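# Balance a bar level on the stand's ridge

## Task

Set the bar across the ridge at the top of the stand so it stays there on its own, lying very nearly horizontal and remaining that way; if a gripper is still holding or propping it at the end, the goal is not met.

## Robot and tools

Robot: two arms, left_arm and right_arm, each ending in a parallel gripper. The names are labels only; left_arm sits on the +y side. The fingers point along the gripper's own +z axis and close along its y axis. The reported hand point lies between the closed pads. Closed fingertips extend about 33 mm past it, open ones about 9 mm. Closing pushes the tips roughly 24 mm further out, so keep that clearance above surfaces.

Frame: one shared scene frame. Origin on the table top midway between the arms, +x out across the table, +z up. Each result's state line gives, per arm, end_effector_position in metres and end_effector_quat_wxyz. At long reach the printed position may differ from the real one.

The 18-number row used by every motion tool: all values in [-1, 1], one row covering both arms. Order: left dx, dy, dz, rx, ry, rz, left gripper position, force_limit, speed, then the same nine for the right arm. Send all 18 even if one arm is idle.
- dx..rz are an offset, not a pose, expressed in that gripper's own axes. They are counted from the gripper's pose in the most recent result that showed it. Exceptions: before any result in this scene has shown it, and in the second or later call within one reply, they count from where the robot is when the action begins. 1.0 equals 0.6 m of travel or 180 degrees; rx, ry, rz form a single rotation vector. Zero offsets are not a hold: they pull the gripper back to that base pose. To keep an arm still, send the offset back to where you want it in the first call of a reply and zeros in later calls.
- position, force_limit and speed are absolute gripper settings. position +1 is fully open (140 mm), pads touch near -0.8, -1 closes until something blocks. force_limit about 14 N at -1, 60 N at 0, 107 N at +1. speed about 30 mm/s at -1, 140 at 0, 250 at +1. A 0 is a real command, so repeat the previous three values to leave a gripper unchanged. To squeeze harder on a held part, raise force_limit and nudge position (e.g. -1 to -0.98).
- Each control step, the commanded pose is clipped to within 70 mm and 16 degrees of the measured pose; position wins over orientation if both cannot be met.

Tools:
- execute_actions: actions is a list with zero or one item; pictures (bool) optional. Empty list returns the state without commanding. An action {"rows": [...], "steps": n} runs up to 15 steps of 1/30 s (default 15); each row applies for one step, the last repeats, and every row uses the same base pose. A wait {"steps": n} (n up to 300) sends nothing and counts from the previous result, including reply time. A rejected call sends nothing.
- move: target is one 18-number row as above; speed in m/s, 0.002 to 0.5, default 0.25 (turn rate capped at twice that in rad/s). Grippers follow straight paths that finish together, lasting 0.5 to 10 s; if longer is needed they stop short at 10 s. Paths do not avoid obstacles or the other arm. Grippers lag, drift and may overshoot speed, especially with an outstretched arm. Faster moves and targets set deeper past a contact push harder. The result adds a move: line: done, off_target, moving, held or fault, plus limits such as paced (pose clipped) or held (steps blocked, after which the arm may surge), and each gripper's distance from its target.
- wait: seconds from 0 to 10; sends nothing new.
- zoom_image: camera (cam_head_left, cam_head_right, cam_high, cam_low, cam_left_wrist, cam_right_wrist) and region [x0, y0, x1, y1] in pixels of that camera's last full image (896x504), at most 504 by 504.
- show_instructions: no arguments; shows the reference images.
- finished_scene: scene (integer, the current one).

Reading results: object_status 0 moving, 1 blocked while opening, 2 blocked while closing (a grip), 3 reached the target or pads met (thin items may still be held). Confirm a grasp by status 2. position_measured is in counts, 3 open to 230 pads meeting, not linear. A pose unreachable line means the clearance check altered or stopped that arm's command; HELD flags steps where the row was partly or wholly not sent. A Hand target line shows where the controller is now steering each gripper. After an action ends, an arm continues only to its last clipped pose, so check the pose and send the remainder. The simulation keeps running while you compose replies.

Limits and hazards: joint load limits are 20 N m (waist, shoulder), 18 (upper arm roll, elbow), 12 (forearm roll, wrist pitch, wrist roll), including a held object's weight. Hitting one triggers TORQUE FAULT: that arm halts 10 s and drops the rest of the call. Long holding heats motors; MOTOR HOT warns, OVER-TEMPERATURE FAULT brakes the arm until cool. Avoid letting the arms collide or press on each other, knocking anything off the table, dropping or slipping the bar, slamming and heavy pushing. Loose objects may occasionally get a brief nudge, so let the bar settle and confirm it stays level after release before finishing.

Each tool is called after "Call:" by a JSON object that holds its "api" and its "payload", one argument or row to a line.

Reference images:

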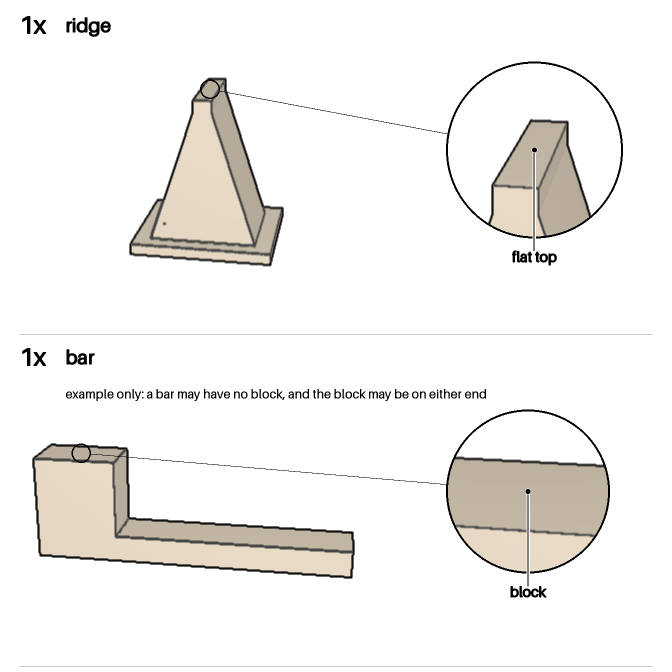

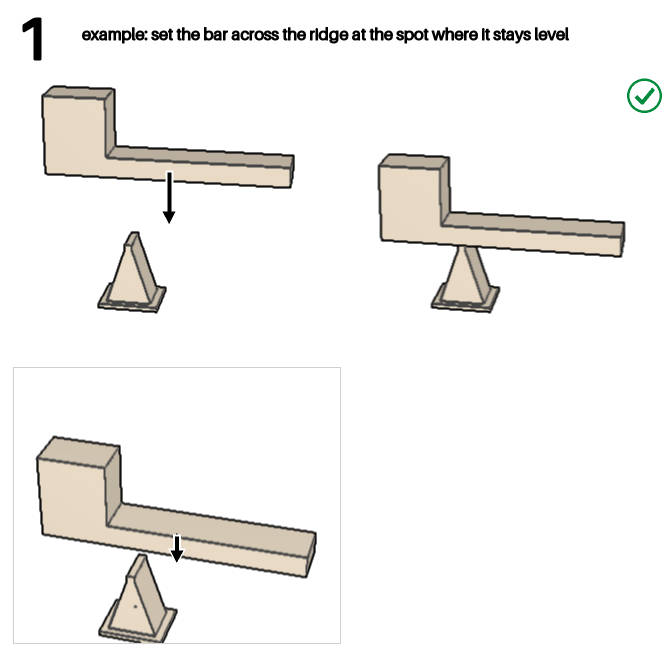

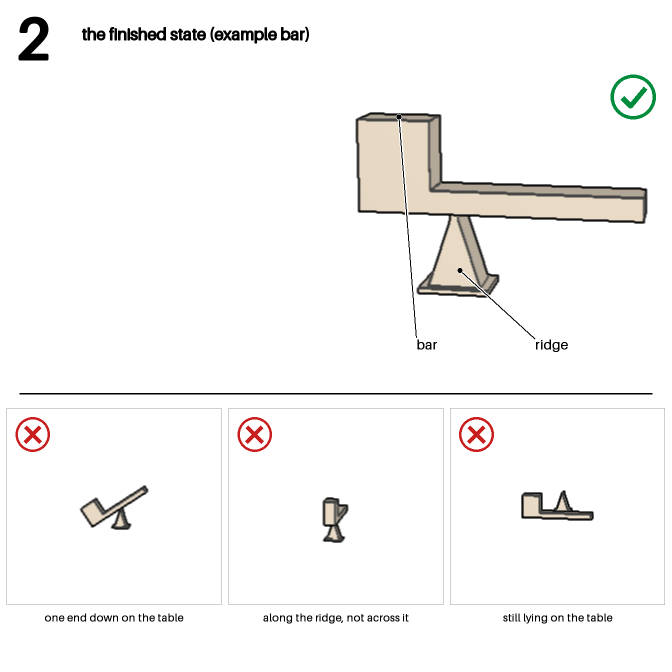

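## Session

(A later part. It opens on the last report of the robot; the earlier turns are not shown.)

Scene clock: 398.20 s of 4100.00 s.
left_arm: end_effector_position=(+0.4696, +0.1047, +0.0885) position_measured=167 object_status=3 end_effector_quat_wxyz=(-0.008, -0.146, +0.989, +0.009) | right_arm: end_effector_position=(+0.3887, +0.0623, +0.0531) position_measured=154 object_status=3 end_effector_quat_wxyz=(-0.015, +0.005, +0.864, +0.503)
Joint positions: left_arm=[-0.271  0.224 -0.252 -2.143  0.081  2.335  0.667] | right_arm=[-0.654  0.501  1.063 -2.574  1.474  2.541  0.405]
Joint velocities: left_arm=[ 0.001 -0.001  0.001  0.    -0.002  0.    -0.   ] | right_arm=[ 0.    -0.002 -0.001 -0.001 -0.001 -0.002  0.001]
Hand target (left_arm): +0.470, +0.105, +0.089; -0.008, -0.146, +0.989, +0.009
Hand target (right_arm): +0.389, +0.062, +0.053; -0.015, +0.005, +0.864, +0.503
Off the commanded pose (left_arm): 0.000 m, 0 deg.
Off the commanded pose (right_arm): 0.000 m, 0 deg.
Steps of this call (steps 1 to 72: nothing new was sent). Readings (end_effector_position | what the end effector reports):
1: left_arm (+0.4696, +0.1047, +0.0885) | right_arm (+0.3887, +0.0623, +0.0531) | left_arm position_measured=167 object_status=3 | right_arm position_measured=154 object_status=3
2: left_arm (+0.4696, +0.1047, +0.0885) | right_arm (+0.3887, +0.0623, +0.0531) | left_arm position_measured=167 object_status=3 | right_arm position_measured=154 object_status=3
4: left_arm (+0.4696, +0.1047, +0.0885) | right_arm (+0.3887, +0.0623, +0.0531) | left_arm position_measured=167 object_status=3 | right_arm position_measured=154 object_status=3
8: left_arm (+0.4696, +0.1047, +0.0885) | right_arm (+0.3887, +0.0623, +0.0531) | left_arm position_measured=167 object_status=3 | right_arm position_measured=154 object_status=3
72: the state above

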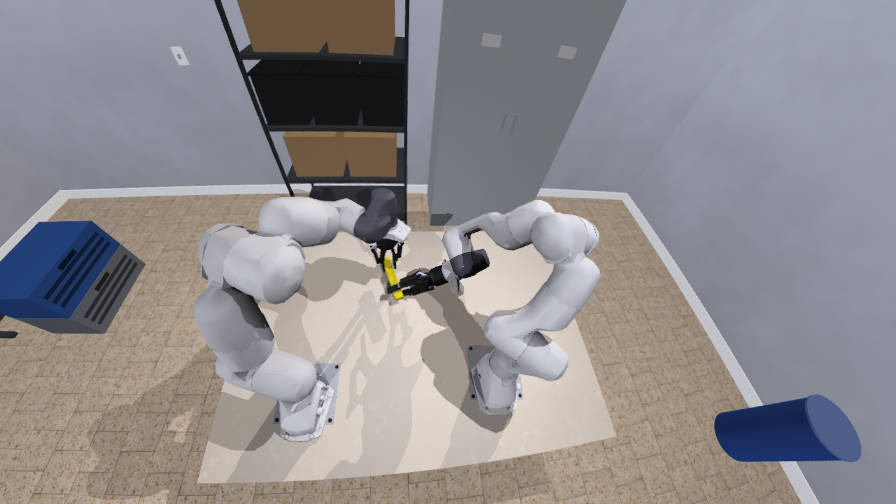

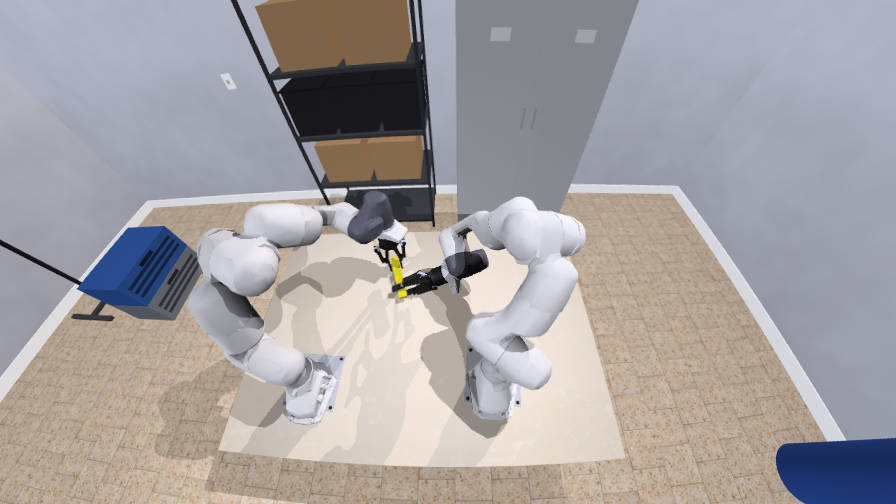

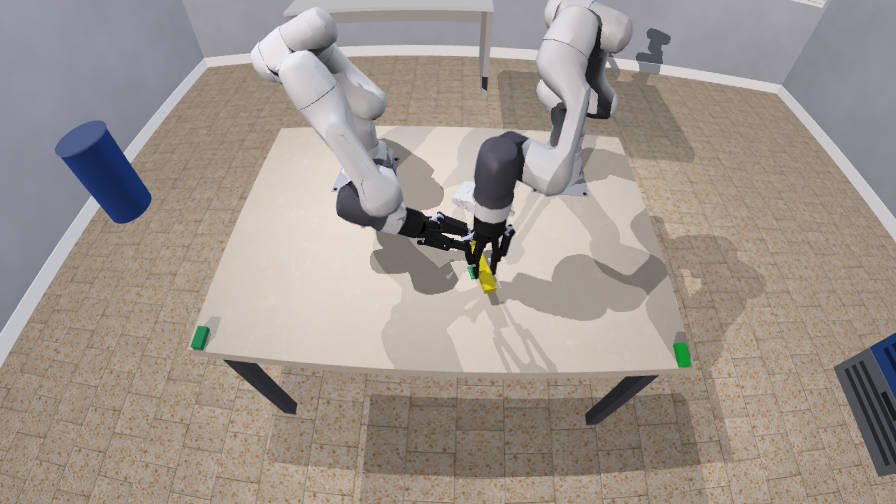

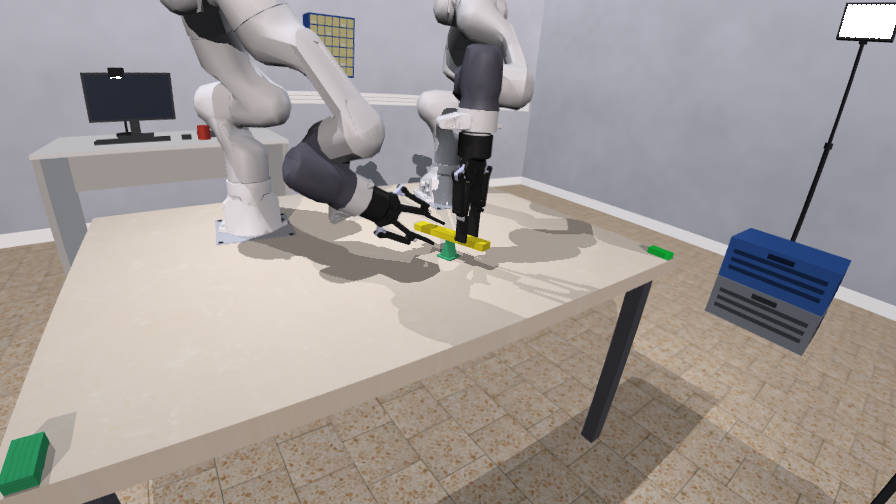

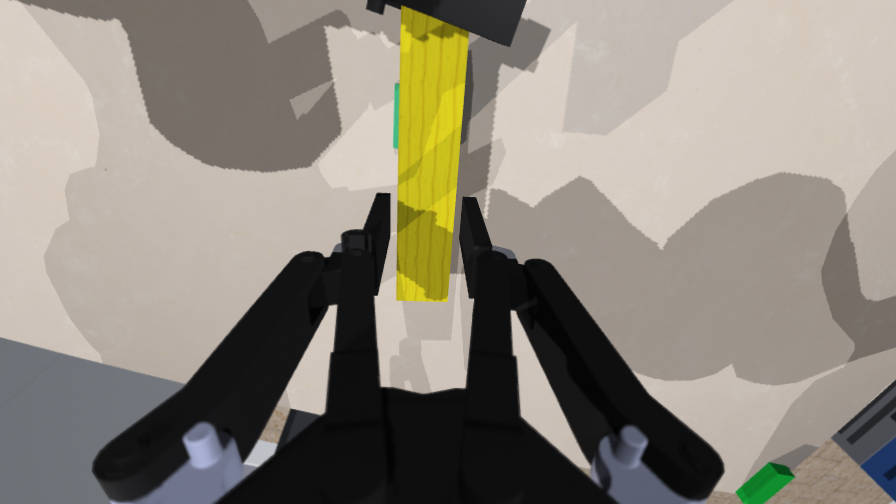

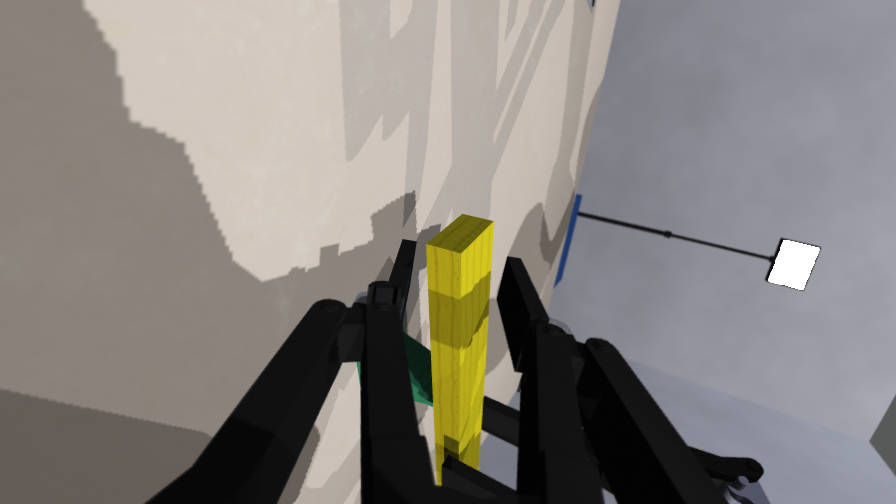

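Rocking back to level: it's stable. Let it settle.

Call:
{"api": "wait", "payload": {
  "seconds": 3
}}

Scene clock: 402.83 s of 4100.00 s.
left_arm: end_effector_position=(+0.4696, +0.1047, +0.0885) position_measured=167 object_status=3 end_effector_quat_wxyz=(-0.008, -0.146, +0.989, +0.009) | right_arm: end_effector_position=(+0.3887, +0.0623, +0.0531) position_measured=154 object_status=3 end_effector_quat_wxyz=(-0.015, +0.005, +0.864, +0.503)
Joint positions: left_arm=[-0.271  0.224 -0.252 -2.143  0.081  2.335  0.667] | right_arm=[-0.654  0.501  1.063 -2.574  1.474  2.541  0.405]
Joint velocities: left_arm=[-0.    -0.    -0.002 -0.001 -0.001  0.     0.   ] | right_arm=[ 0.     0.     0.002 -0.001 -0.     0.     0.   ]
Hand target (left_arm): +0.470, +0.105, +0.089; -0.008, -0.146, +0.989, +0.009
Hand target (right_arm): +0.389, +0.062, +0.053; -0.015, +0.005, +0.864, +0.503
Off the commanded pose (left_arm): 0.000 m, 0 deg.
Off the commanded pose (right_arm): 0.000 m, 0 deg.
Steps of this call (steps 1 to 139: nothing new was sent). Readings (end_effector_position | what the end effector reports):
1: left_arm (+0.4696, +0.1047, +0.0885) | right_arm (+0.3887, +0.0623, +0.0531) | left_arm position_measured=167 object_status=3 | right_arm position_measured=154 object_status=3
2: left_arm (+0.4696, +0.1047, +0.0885) | right_arm (+0.3887, +0.0623, +0.0531) | left_arm position_measured=167 object_status=3 | right_arm position_measured=154 object_status=3
4: left_arm (+0.4696, +0.1047, +0.0885) | right_arm (+0.3887, +0.0623, +0.0531) | left_arm position_measured=167 object_status=3 | right_arm position_measured=154 object_status=3
8: left_arm (+0.4696, +0.1047, +0.0885) | right_arm (+0.3887, +0.0623, +0.0531) | left_arm position_measured=167 object_status=3 | right_arm position_measured=154 object_status=3
139: the state above

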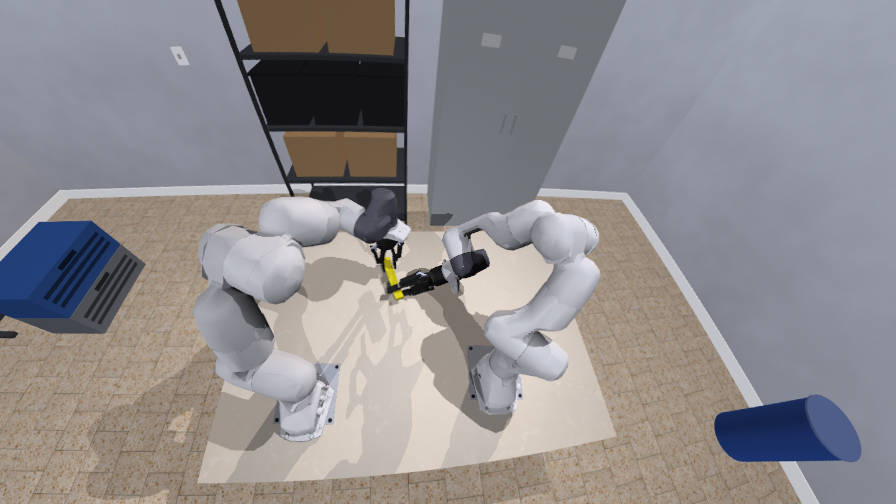

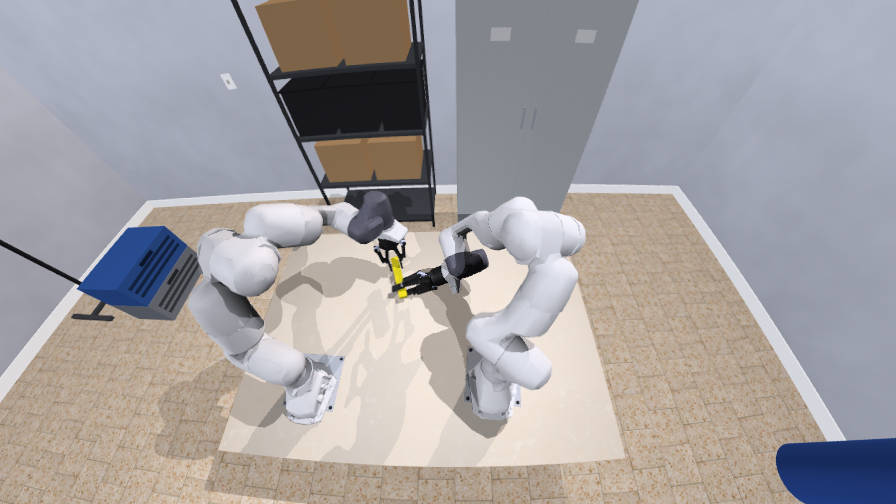

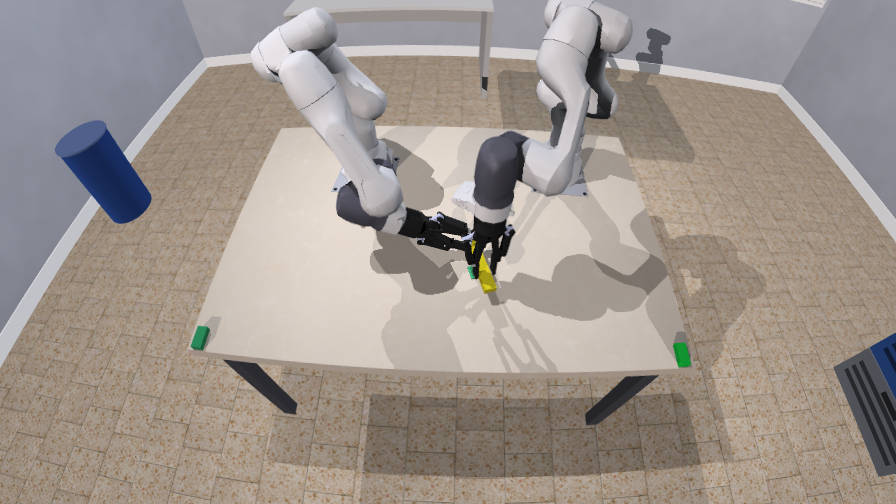

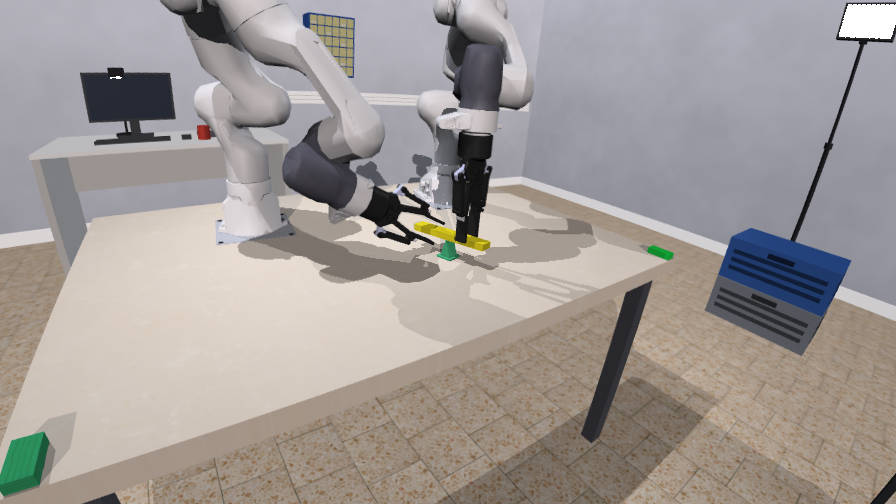

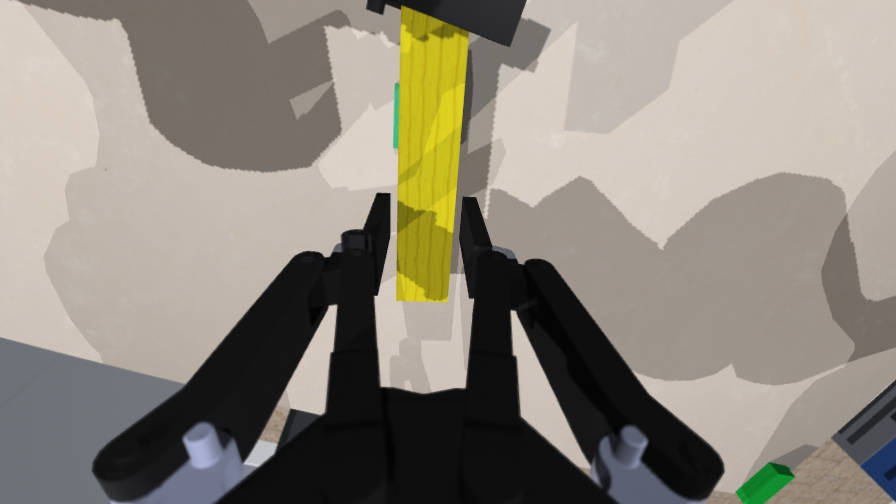

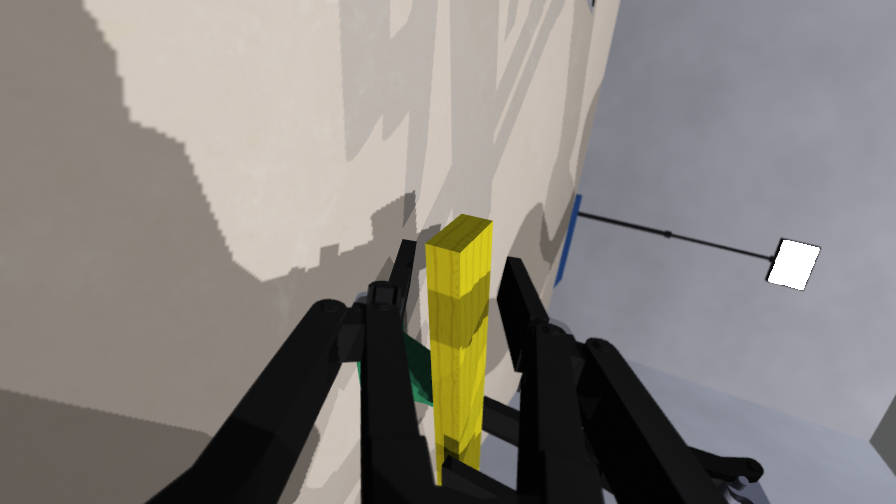

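Balanced. Withdraw.

Call:
{"api": "move", "payload": {
  "target": [0,0,0,0,0,0,-0.1,0.3,-1,0,0,0,0,0,0,-0.05,-1,-1]
}}

Call:
{"api": "move", "payload": {
  "target": [0,0,-0.1,0,0,0,-0.1,0.3,-1,0,0,-0.1,0,0,0,-0.05,-1,-1],
  "speed": 0.03
}}

Scene clock: 405.60 s of 4100.00 s.
left_arm: end_effector_position=(+0.4696, +0.1047, +0.0885) position_measured=141 object_status=0 end_effector_quat_wxyz=(-0.008, -0.146, +0.989, +0.009) | right_arm: end_effector_position=(+0.3887, +0.0623, +0.0531) position_measured=135 object_status=3 end_effector_quat_wxyz=(-0.015, +0.005, +0.864, +0.503)
Joint positions: left_arm=[-0.271  0.224 -0.252 -2.143  0.081  2.335  0.667] | right_arm=[-0.654  0.501  1.063 -2.574  1.474  2.541  0.405]
Joint velocities: left_arm=[-0.    -0.001 -0.    -0.001 -0.    -0.001  0.   ] | right_arm=[-0.002 -0.001 -0.001 -0.001  0.001 -0.     0.001]
Hand target (left_arm): +0.470, +0.105, +0.089; -0.008, -0.146, +0.989, +0.009
Hand target (right_arm): +0.389, +0.062, +0.053; -0.015, +0.005, +0.864, +0.503
Off the commanded pose (left_arm): 0.000 m, 0 deg.
Off the commanded pose (right_arm): 0.000 m, 0 deg.
move: done

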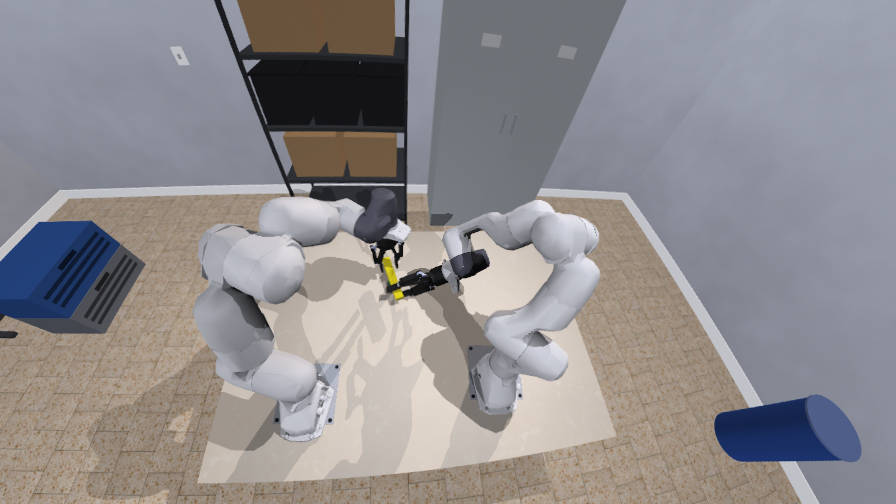

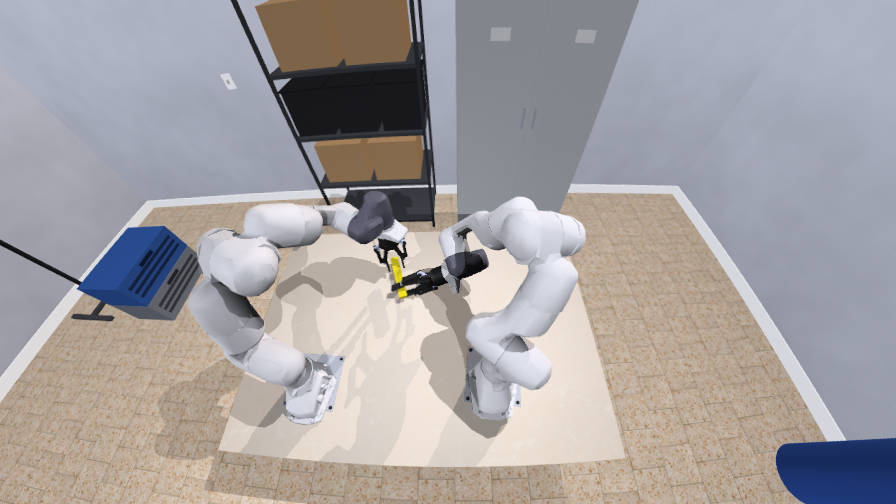

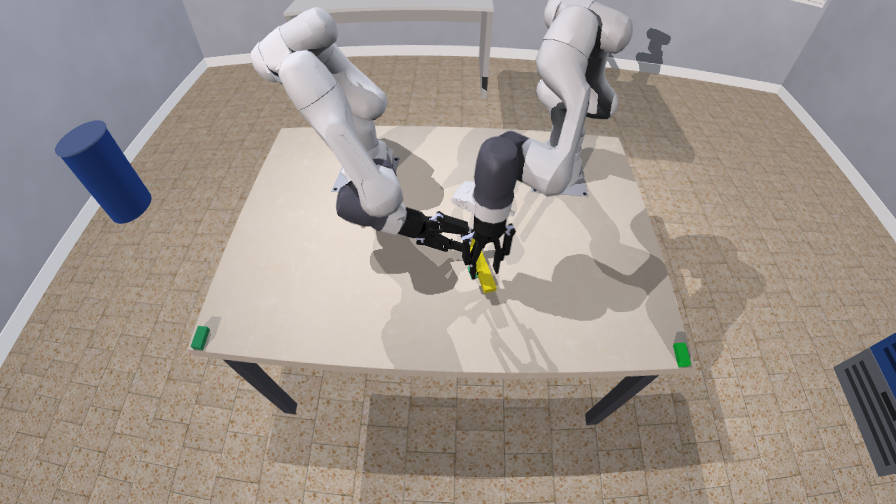

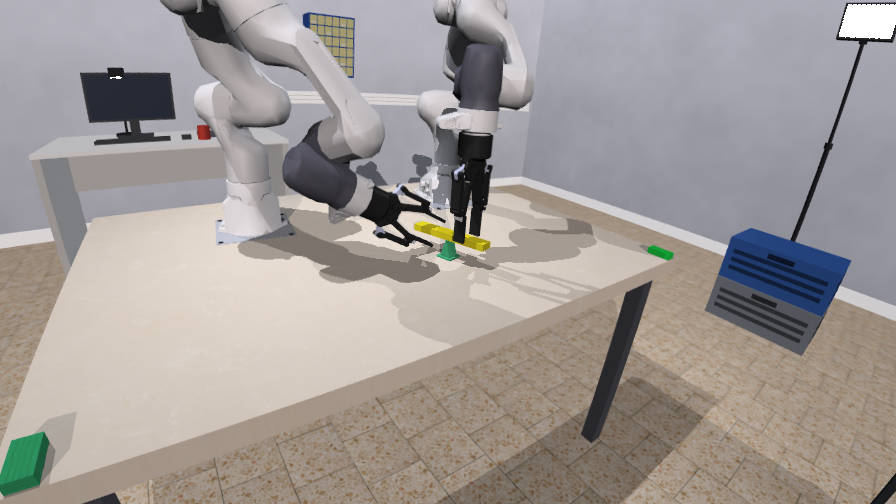

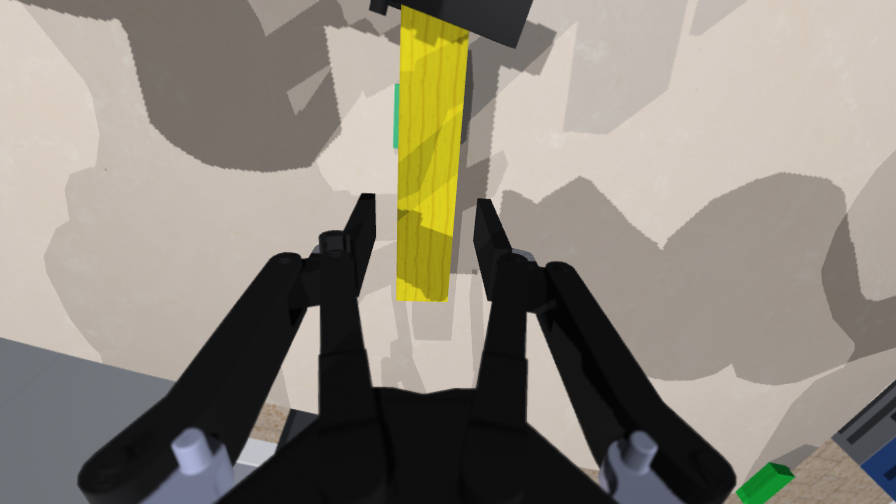

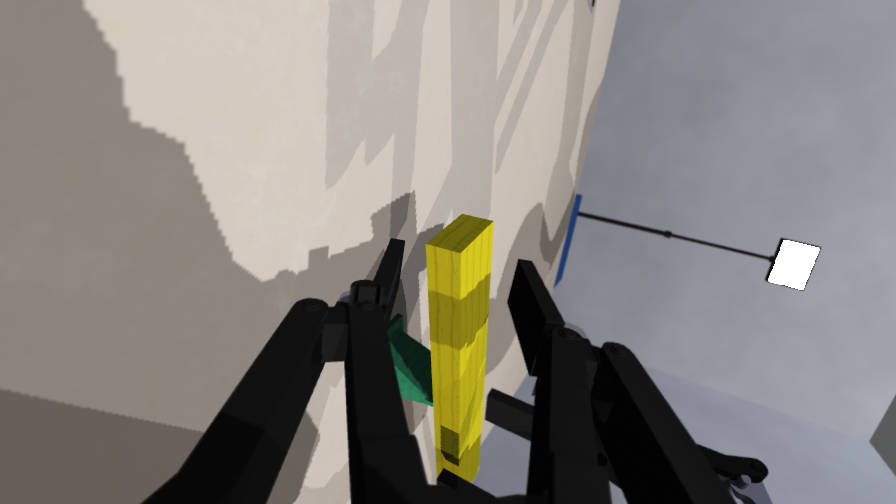

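Scene clock: 408.03 s of 4100.00 s.
left_arm: end_effector_position=(+0.4708, +0.1045, +0.1482) position_measured=141 object_status=3 end_effector_quat_wxyz=(-0.007, -0.147, +0.989, +0.009) | right_arm: end_effector_position=(+0.3944, +0.0091, +0.0834) position_measured=135 object_status=3 end_effector_quat_wxyz=(-0.010, +0.003, +0.864, +0.504)
Joint positions: left_arm=[-0.271  0.134 -0.254 -2.092  0.048  2.198  0.688] | right_arm=[-0.864  0.299  1.129 -2.64   1.365  2.344  0.494]
Joint velocities: left_arm=[-0.     0.    -0.     0.    -0.001 -0.006  0.003] | right_arm=[ 0.    -0.004  0.001  0.    -0.    -0.013  0.012]
Hand target (left_arm): +0.470, +0.104, +0.149; -0.008, -0.145, +0.989, +0.009
Hand target (right_arm): +0.393, +0.010, +0.084; -0.013, +0.004, +0.863, +0.505
Off the commanded pose (left_arm): 0.001 m, 0 deg.
Off the commanded pose (right_arm): 0.005 m, 1 deg.
move: off_target (right_arm)

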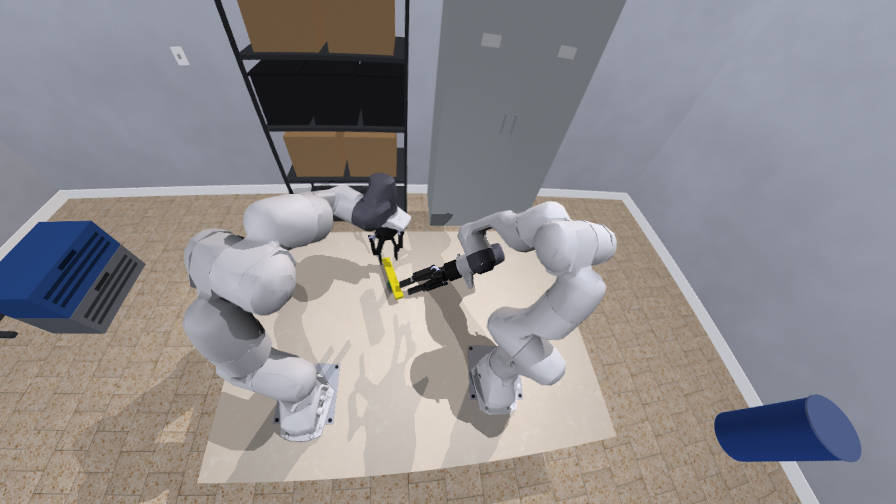

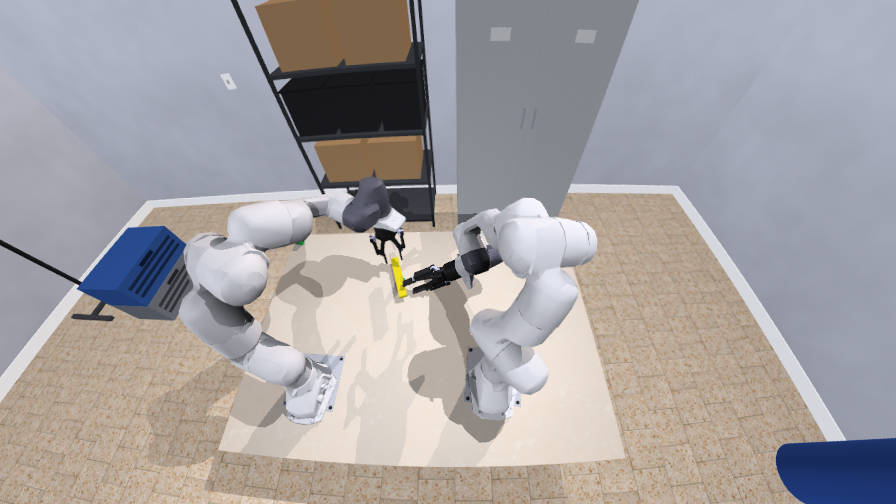

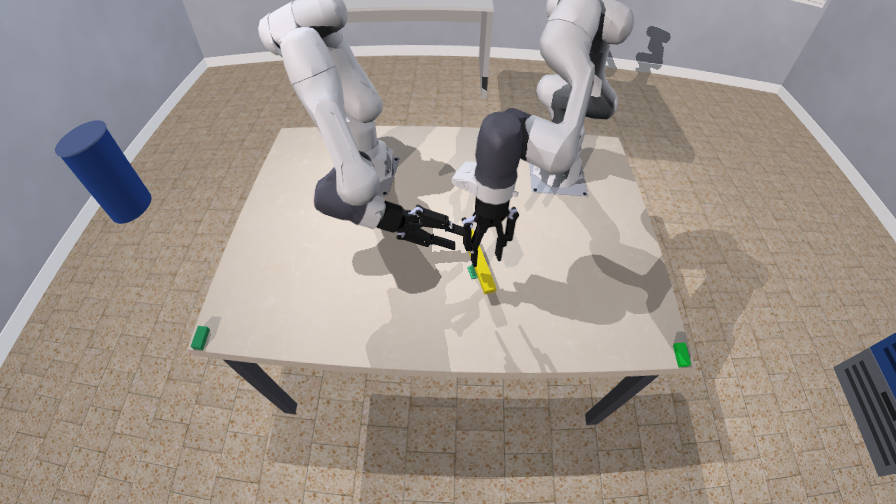

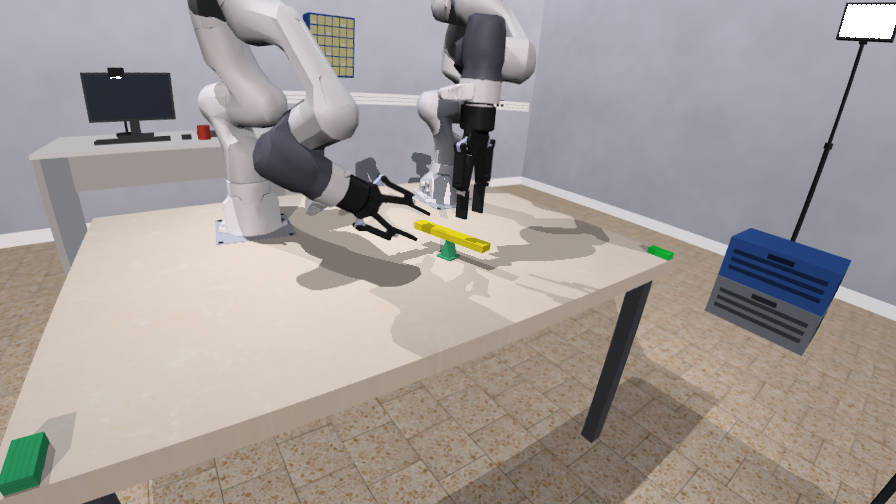

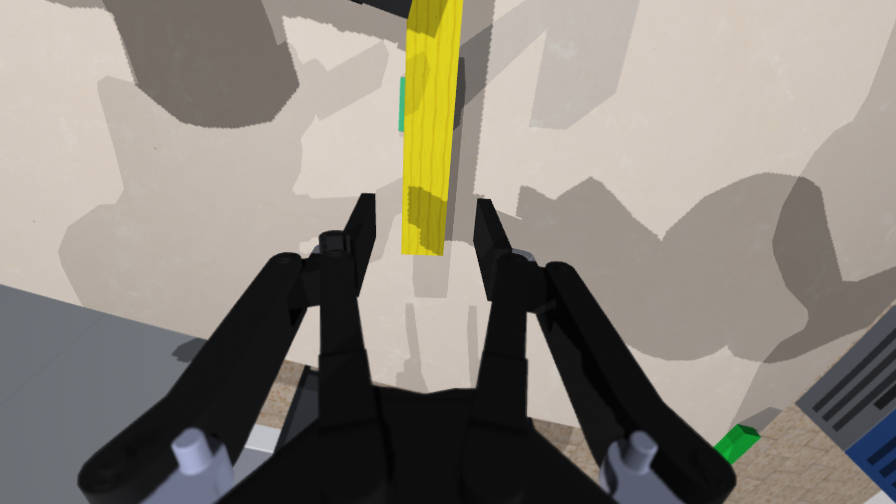

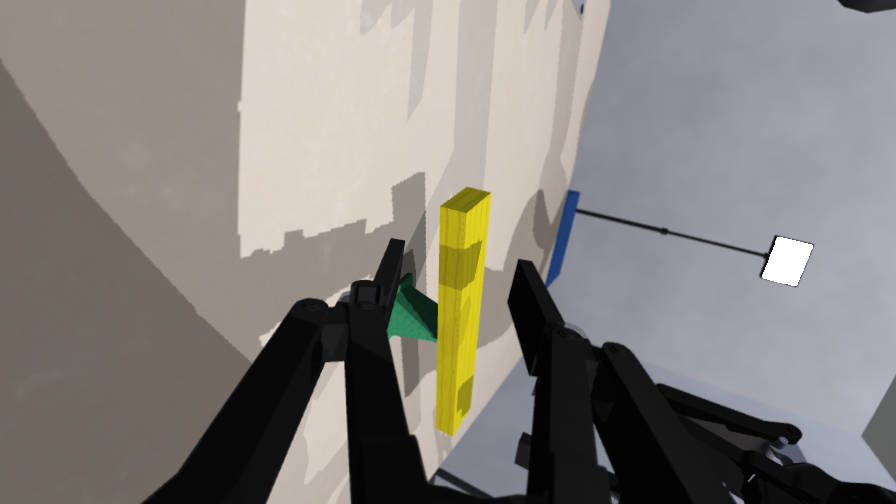

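Call:
{"api": "finished_scene", "payload": {
  "scene": 1
}}

The scene is finished: the task was done.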